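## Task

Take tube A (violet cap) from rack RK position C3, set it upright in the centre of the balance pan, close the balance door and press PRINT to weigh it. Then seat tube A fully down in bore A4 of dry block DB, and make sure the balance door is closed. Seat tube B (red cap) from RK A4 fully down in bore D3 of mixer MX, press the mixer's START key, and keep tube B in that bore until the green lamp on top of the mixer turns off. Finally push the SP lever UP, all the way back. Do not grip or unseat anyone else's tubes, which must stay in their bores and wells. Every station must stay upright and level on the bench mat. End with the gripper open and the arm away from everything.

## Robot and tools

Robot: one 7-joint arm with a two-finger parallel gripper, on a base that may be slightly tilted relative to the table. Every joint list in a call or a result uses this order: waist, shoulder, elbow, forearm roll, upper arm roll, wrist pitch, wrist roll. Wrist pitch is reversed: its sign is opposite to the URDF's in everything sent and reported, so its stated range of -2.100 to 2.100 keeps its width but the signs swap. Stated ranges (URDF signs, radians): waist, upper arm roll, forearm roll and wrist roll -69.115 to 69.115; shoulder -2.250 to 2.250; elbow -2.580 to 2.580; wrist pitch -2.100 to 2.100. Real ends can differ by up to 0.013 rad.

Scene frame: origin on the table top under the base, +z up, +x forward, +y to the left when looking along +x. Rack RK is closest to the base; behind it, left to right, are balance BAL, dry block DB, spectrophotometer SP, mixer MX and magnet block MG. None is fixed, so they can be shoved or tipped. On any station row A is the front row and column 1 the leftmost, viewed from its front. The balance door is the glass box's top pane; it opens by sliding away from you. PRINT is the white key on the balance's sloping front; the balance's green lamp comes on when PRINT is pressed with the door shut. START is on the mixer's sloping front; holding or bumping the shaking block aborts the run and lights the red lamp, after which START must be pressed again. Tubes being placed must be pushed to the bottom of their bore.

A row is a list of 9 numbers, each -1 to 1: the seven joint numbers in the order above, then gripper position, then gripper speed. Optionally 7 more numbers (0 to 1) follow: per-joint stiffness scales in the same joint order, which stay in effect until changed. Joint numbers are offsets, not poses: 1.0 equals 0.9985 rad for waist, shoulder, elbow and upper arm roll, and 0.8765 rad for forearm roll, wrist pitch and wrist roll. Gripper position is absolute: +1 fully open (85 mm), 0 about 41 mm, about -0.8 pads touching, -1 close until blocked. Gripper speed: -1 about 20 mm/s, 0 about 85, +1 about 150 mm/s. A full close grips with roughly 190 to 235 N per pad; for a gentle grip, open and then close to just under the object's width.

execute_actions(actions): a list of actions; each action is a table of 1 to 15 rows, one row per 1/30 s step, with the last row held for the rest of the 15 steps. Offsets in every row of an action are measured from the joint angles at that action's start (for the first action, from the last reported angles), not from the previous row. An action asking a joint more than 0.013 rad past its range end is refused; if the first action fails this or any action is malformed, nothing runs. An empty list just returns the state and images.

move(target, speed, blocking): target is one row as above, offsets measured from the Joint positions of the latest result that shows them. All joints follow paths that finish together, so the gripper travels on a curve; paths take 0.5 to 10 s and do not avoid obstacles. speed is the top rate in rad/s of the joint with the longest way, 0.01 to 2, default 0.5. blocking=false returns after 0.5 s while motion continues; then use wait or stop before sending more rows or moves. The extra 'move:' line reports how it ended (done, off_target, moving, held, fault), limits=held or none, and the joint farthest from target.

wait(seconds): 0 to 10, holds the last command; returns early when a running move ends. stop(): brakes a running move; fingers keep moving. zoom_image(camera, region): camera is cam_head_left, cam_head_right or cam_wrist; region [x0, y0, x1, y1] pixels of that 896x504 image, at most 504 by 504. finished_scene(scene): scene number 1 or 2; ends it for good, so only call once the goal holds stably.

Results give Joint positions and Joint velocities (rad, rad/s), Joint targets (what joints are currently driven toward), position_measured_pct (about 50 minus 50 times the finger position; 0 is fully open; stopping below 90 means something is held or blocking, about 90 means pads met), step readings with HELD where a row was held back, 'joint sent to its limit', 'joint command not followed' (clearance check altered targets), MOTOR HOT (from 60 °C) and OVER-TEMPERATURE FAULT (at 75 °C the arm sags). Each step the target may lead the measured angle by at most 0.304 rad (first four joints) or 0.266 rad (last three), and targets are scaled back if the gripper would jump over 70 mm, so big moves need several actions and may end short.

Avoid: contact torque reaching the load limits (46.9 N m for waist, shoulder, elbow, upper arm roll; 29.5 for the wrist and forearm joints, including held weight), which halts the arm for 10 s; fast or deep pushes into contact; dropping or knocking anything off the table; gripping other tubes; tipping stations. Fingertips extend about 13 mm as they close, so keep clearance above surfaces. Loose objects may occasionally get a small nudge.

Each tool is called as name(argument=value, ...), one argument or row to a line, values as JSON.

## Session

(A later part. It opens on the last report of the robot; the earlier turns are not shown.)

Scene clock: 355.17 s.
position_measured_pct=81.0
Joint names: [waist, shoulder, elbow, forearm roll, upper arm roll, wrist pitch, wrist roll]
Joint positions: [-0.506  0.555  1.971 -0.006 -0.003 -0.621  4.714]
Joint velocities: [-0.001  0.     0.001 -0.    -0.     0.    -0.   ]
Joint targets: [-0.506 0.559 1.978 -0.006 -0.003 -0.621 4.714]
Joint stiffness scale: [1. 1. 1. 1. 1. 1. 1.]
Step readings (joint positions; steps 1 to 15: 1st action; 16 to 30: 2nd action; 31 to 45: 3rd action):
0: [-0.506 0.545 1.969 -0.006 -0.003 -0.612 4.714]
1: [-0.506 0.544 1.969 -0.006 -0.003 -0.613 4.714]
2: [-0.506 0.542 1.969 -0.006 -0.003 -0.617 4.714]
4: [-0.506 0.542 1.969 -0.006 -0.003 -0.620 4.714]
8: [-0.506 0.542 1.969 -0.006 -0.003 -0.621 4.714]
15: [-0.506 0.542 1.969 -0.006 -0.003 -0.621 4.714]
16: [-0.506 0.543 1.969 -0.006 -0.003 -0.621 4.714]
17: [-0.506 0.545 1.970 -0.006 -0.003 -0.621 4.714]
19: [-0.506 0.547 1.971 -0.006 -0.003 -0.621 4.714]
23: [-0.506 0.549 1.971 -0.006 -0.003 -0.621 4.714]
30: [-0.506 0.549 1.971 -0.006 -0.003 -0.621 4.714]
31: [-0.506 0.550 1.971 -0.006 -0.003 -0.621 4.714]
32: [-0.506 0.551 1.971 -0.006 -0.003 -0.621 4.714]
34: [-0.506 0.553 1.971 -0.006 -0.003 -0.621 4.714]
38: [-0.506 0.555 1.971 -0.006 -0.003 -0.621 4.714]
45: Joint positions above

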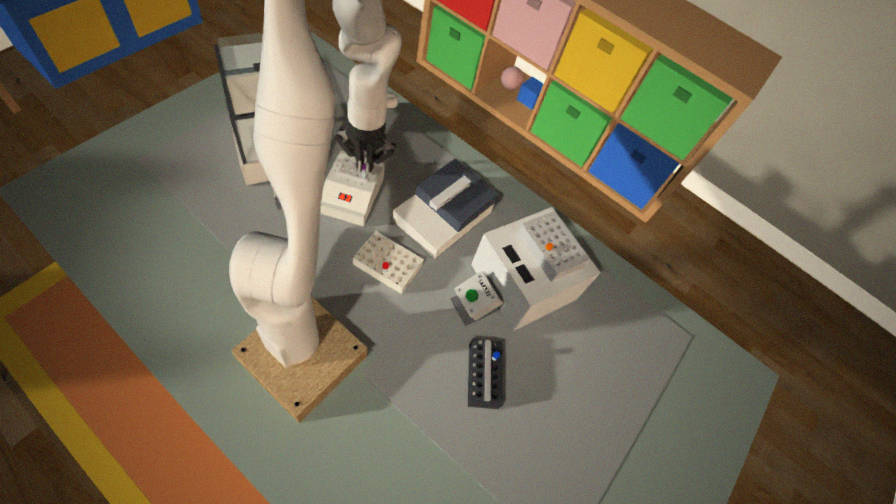

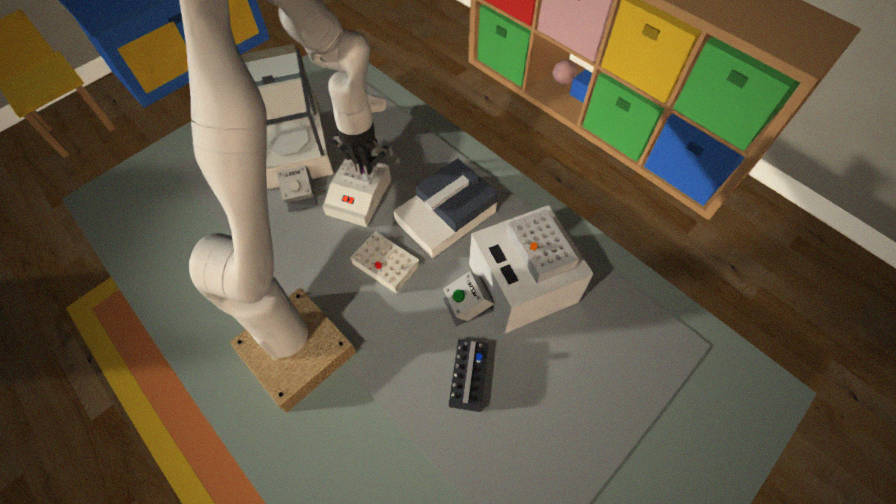

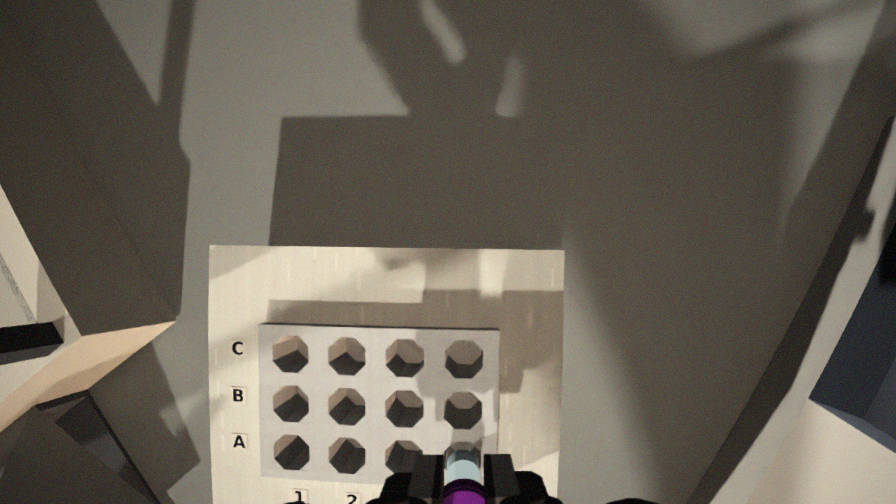

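execute_actions(
  actions=[
    [[0,0,0,0,0,0.028,0,-0.68,0]],
    [[0,0.013,0.009,0,0,0.022,0,-0.68,0]],
    [[0,0.013,0.009,0,0,0.022,0,-0.68,0]],
    [[0,0.013,0.009,0,0,0.022,0,-0.68,0]],
  ],
)

zoom_image(
  camera="cam_wrist",
  region=[340,354,580,504],
)

Scene clock: 360.90 s.
position_measured_pct=81.0
Joint names: [waist, shoulder, elbow, forearm roll, upper arm roll, wrist pitch, wrist roll]
Joint positions: [-0.506  0.586  1.984 -0.006 -0.003 -0.567  4.714]
Joint velocities: [-0.001  0.002  0.    -0.     0.     0.    -0.001]
Joint targets: [-0.506 0.589 1.989 -0.006 -0.003 -0.561 4.714]
Joint stiffness scale: [1. 1. 1. 1. 1. 1. 1.]
Step readings (joint positions; steps 1 to 15: 1st action; 16 to 30: 2nd action; 31 to 45: 3rd action; 46 to 60: 4th action):
0: [-0.506 0.555 1.971 -0.006 -0.003 -0.621 4.714]
1: [-0.506 0.555 1.971 -0.006 -0.003 -0.618 4.714]
2: [-0.506 0.555 1.971 -0.006 -0.003 -0.612 4.714]
4: [-0.506 0.555 1.971 -0.006 -0.003 -0.607 4.714]
8: [-0.506 0.555 1.971 -0.006 -0.003 -0.607 4.714]
15: [-0.506 0.555 1.971 -0.006 -0.003 -0.607 4.714]
16: [-0.506 0.556 1.972 -0.006 -0.003 -0.605 4.714]
17: [-0.506 0.558 1.973 -0.006 -0.003 -0.602 4.714]
19: [-0.506 0.562 1.975 -0.006 -0.003 -0.597 4.714]
23: [-0.506 0.565 1.976 -0.006 -0.003 -0.595 4.714]
30: [-0.506 0.566 1.976 -0.006 -0.003 -0.594 4.714]
31: [-0.506 0.567 1.976 -0.006 -0.003 -0.592 4.714]
32: [-0.506 0.569 1.978 -0.006 -0.003 -0.588 4.714]
34: [-0.506 0.572 1.979 -0.006 -0.003 -0.583 4.714]
38: [-0.506 0.575 1.980 -0.006 -0.003 -0.581 4.714]
45: [-0.506 0.576 1.980 -0.006 -0.003 -0.580 4.714]
46: [-0.506 0.577 1.980 -0.006 -0.003 -0.578 4.714]
47: [-0.506 0.579 1.982 -0.006 -0.003 -0.574 4.714]
49: [-0.506 0.582 1.983 -0.006 -0.003 -0.570 4.714]
53: [-0.506 0.585 1.984 -0.006 -0.003 -0.567 4.714]
60: Joint positions above

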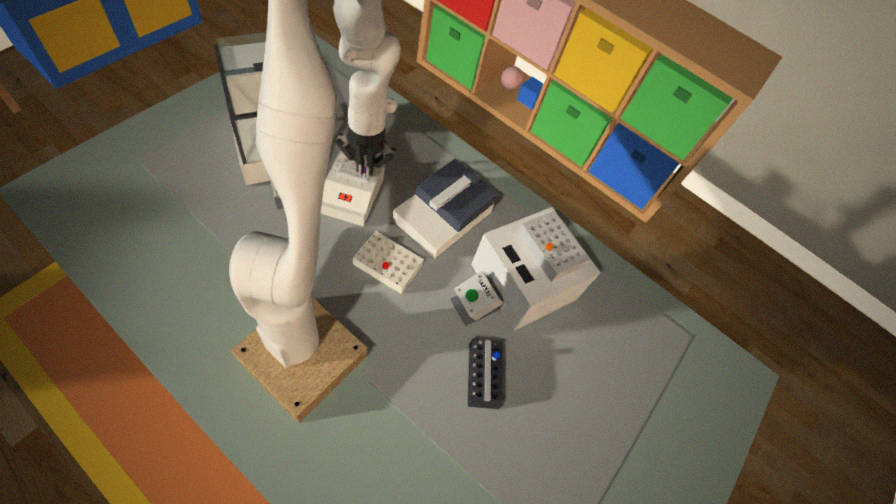

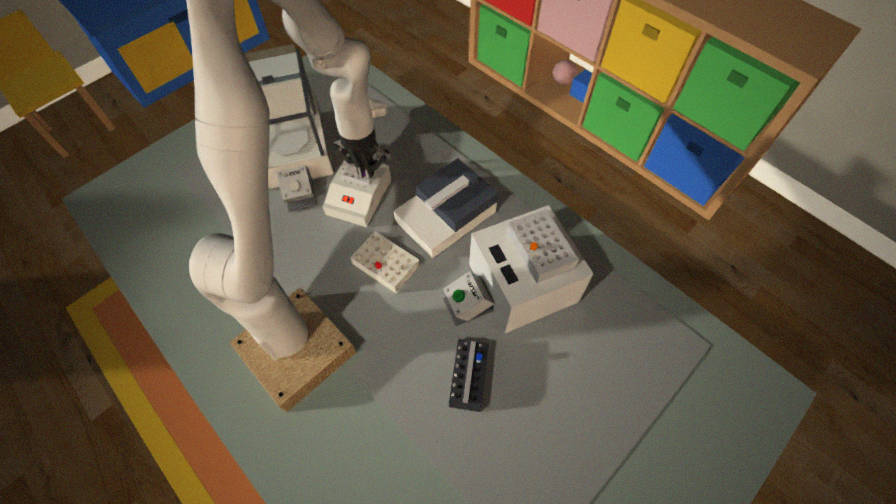

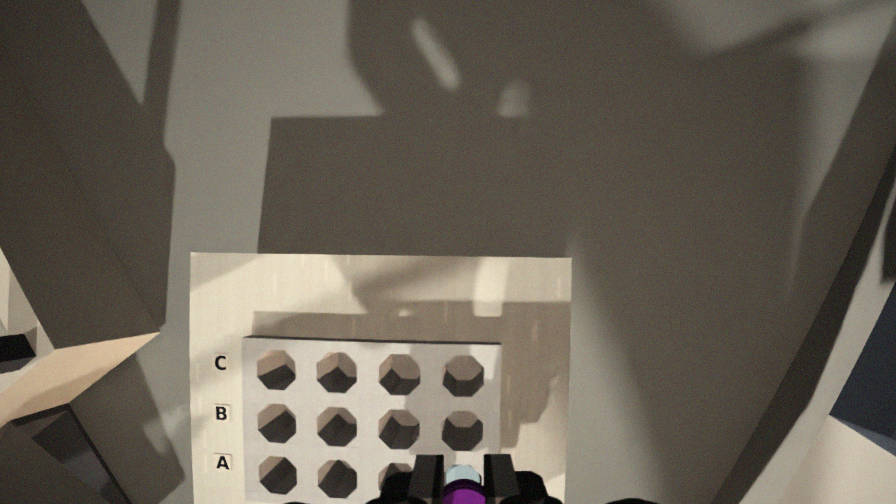

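Region (340, 354, 580, 504) of cam_wrist's 896x504 image, scaled by 2.100; it fills the top 315 rows of this view, and the rest is white.

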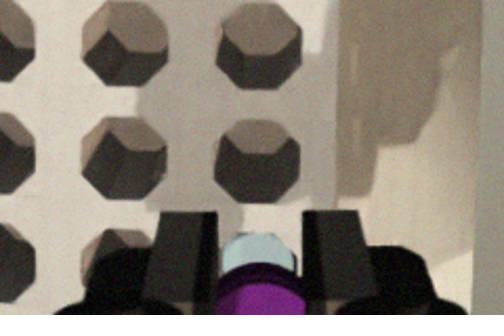

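Going in.

execute_actions(
  actions=[
    [[0,0.013,0.009,0,0,0.022,0,-0.68,0]],
    [[0,0.013,0.009,0,0,0.022,0,-0.68,0]],
    [[0,0.013,0.009,0,0,0.022,0,-0.68,0]],
  ],
)

Scene clock: 365.20 s.
position_measured_pct=81.0
Joint names: [waist, shoulder, elbow, forearm roll, upper arm roll, wrist pitch, wrist roll]
Joint positions: [-0.507  0.605  1.993 -0.006 -0.003 -0.534  4.714]
Joint velocities: [-0.001  0.     0.    -0.    -0.    -0.001 -0.001]
Joint targets: [-0.507 0.617 2.000 -0.006 -0.003 -0.520 4.714]
Joint stiffness scale: [1. 1. 1. 1. 1. 1. 1.]
Step readings (joint positions; steps 1 to 15: 1st action; 16 to 30: 2nd action; 31 to 45: 3rd action):
0: [-0.506 0.586 1.984 -0.006 -0.003 -0.567 4.714]
1: [-0.506 0.586 1.984 -0.006 -0.003 -0.565 4.714]
2: [-0.506 0.589 1.986 -0.006 -0.003 -0.560 4.714]
4: [-0.506 0.592 1.987 -0.006 -0.003 -0.556 4.714]
8: [-0.506 0.594 1.988 -0.006 -0.003 -0.554 4.714]
15: [-0.506 0.595 1.988 -0.006 -0.003 -0.553 4.714]
16: [-0.506 0.596 1.988 -0.006 -0.003 -0.551 4.714]
17: [-0.506 0.598 1.989 -0.006 -0.003 -0.547 4.714]
19: [-0.506 0.601 1.991 -0.006 -0.003 -0.542 4.714]
23: [-0.507 0.603 1.991 -0.006 -0.003 -0.540 4.714]
30: [-0.507 0.604 1.991 -0.006 -0.003 -0.540 4.714]
31: [-0.507 0.605 1.992 -0.006 -0.003 -0.537 4.714]
32: [-0.507 0.605 1.993 -0.006 -0.003 -0.535 4.714]
34: [-0.507 0.605 1.993 -0.006 -0.003 -0.534 4.714]
38: [-0.507 0.605 1.993 -0.006 -0.003 -0.534 4.714]
45: Joint positions above

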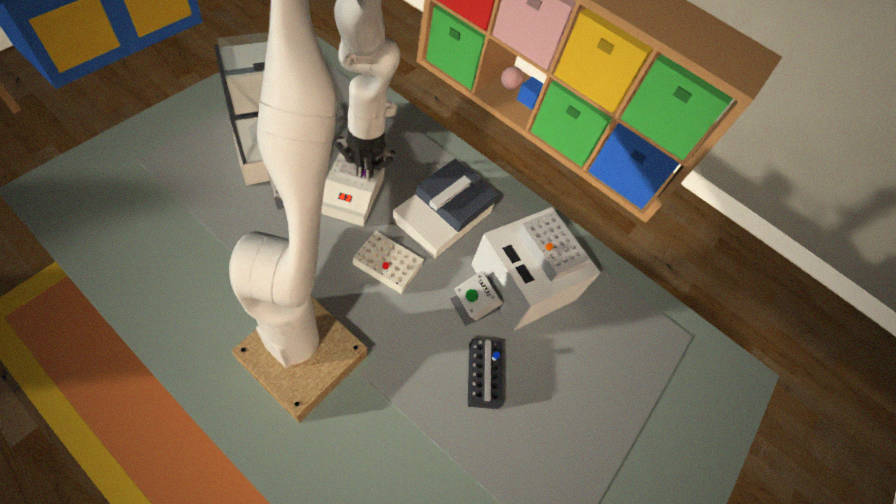

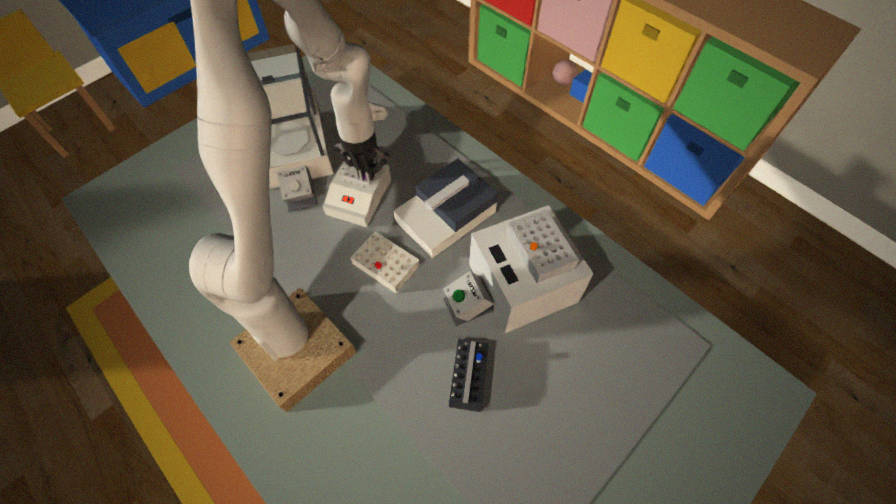

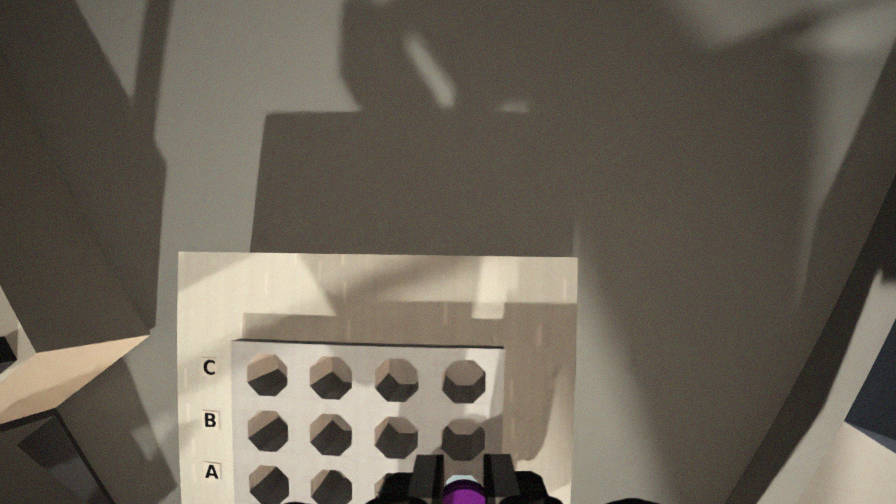

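execute_actions(
  actions=[
    [[0,0.022,0.01,0,0,0.01,0,-0.68,0]],
    [[0,0,0,0,0,0,0,-0.3,0]],
    [[0,-0.03,-0.015,0,0,-0.055,0,-0.3,0]],
  ],
)

move(
  target=[0,-0.3,-0.35,0,0,-0.74,0,0,0],
  speed=0.6,
)

Scene clock: 374.27 s.
position_measured_pct=65.1
Joint names: [waist, shoulder, elbow, forearm roll, upper arm roll, wrist pitch, wrist roll]
Joint positions: [-0.507  0.577  1.984 -0.006 -0.003 -0.576  4.714]
Joint velocities: [-0.001 -0.005  0.     0.     0.     0.001 -0.   ]
Joint targets: [-0.507 0.574 1.979 -0.006 -0.003 -0.582 4.714]
Joint stiffness scale: [1. 1. 1. 1. 1. 1. 1.]
Step readings (joint positions; steps 1 to 15: 1st action; 16 to 30: 2nd action; 31 to 45: 3rd action):
0: [-0.507 0.605 1.993 -0.006 -0.003 -0.534 4.714]
1: [-0.507 0.606 1.994 -0.006 -0.003 -0.534 4.714]
2: [-0.507 0.606 1.994 -0.006 -0.003 -0.534 4.714]
4: [-0.507 0.606 1.994 -0.006 -0.003 -0.534 4.714]
8: [-0.507 0.606 1.994 -0.006 -0.003 -0.534 4.714]
15: [-0.507 0.606 1.994 -0.006 -0.003 -0.534 4.714]
16: [-0.507 0.605 1.994 -0.006 -0.003 -0.534 4.714]
17: [-0.507 0.604 1.994 -0.006 -0.003 -0.534 4.714]
19: [-0.507 0.604 1.994 -0.006 -0.003 -0.534 4.714]
23: [-0.507 0.604 1.994 -0.006 -0.003 -0.534 4.714]
30: [-0.507 0.604 1.994 -0.006 -0.003 -0.534 4.714]
31: [-0.507 0.603 1.993 -0.006 -0.003 -0.536 4.714]
32: [-0.507 0.599 1.991 -0.006 -0.003 -0.548 4.714]
34: [-0.507 0.589 1.987 -0.006 -0.003 -0.568 4.714]
38: [-0.507 0.580 1.984 -0.006 -0.003 -0.576 4.714]
45: Joint positions above

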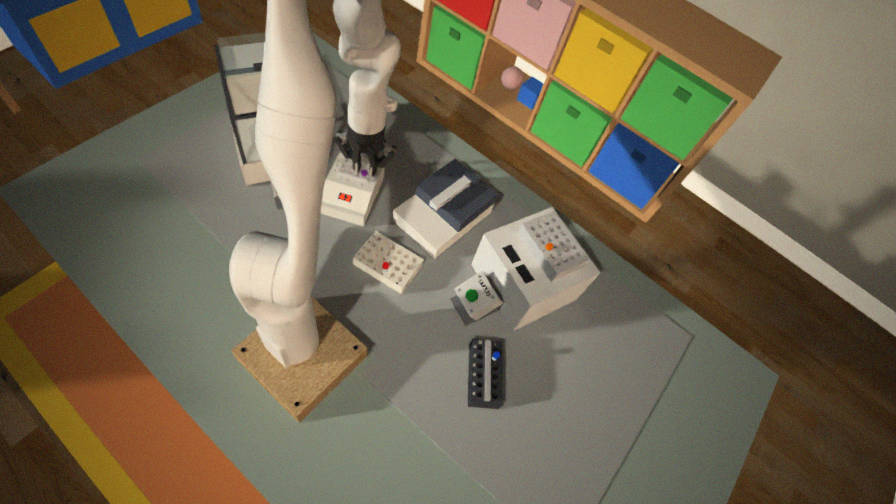

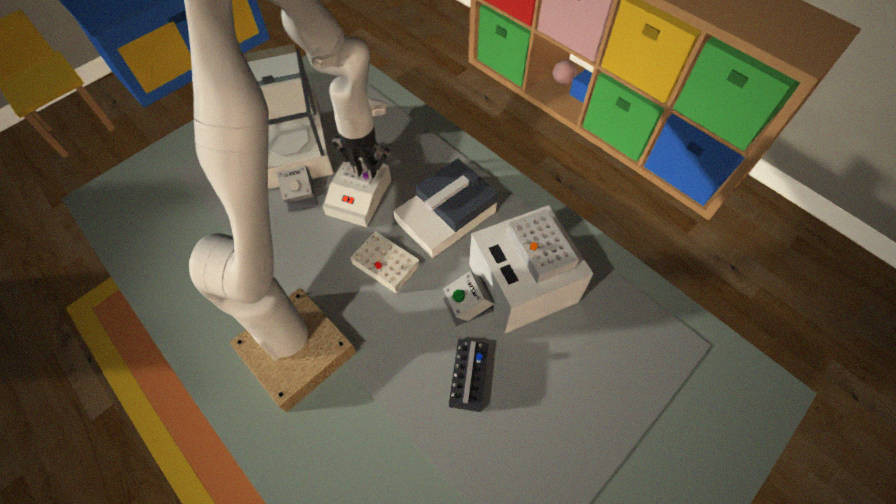

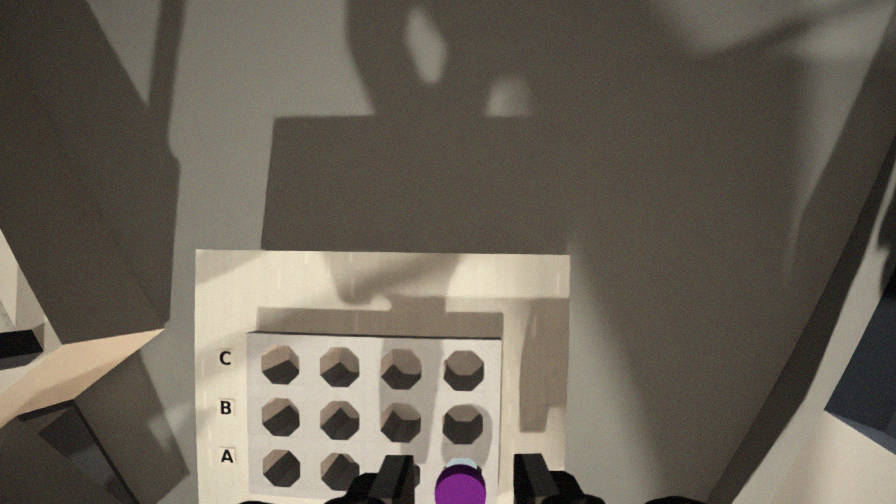

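Scene clock: 375.93 s.
position_measured_pct=50.0
Joint names: [waist, shoulder, elbow, forearm roll, upper arm roll, wrist pitch, wrist roll]
Joint positions: [-0.507  0.28   1.639 -0.006 -0.003 -1.22   4.714]
Joint velocities: [-0.001 -0.004 -0.    -0.     0.    -0.    -0.   ]
Joint targets: [-0.507 0.277 1.634 -0.006 -0.003 -1.225 4.714]
Joint stiffness scale: [1. 1. 1. 1. 1. 1. 1.]
move: done; limits=none; farthest joint: the elbow, 0.005 radians from its target (0.349 radians at the start)

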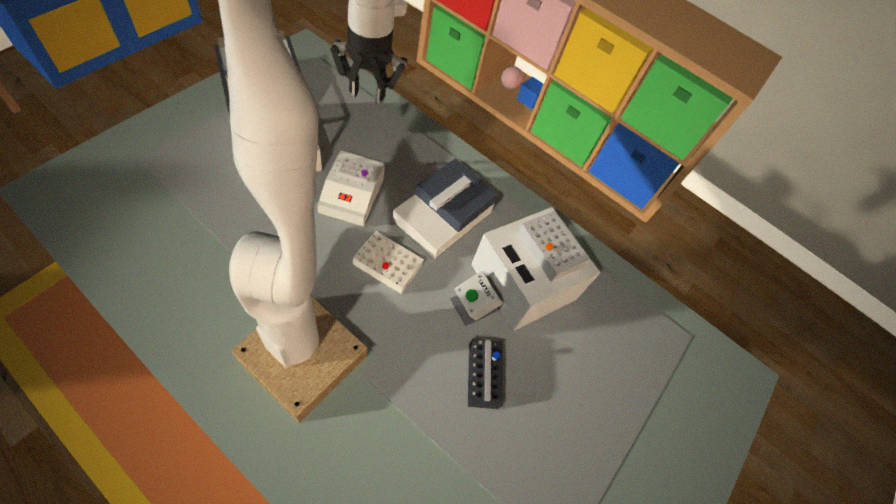

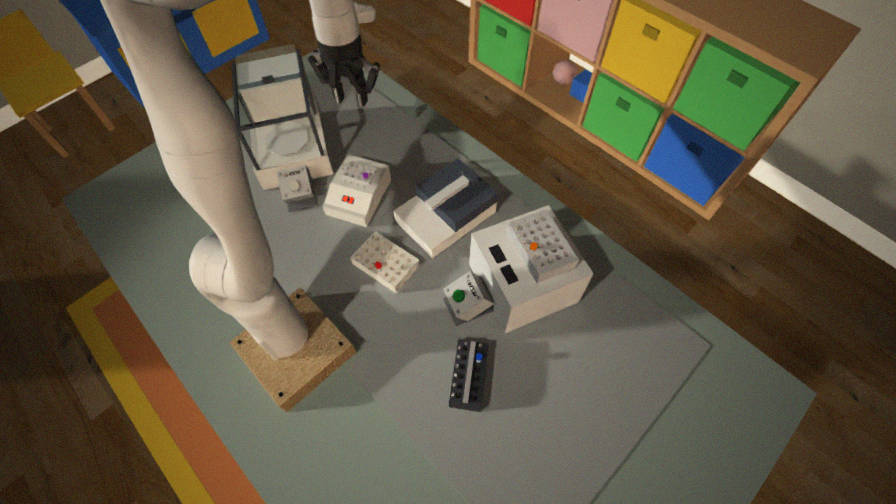

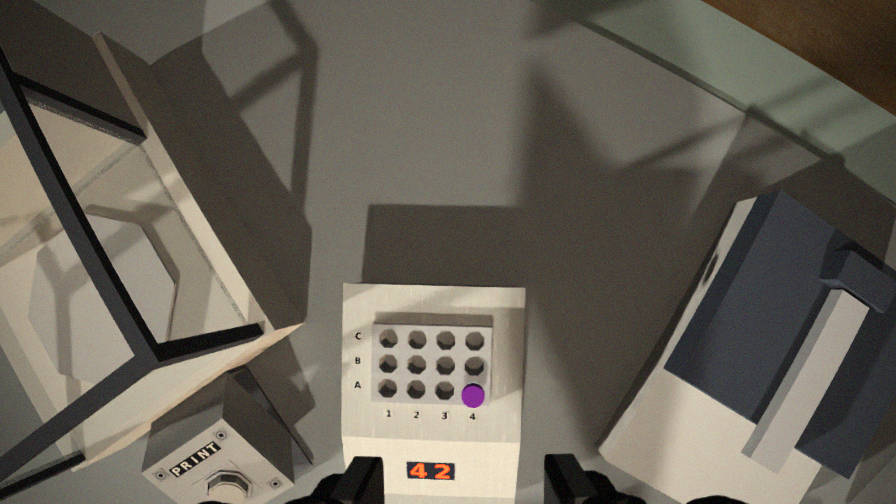

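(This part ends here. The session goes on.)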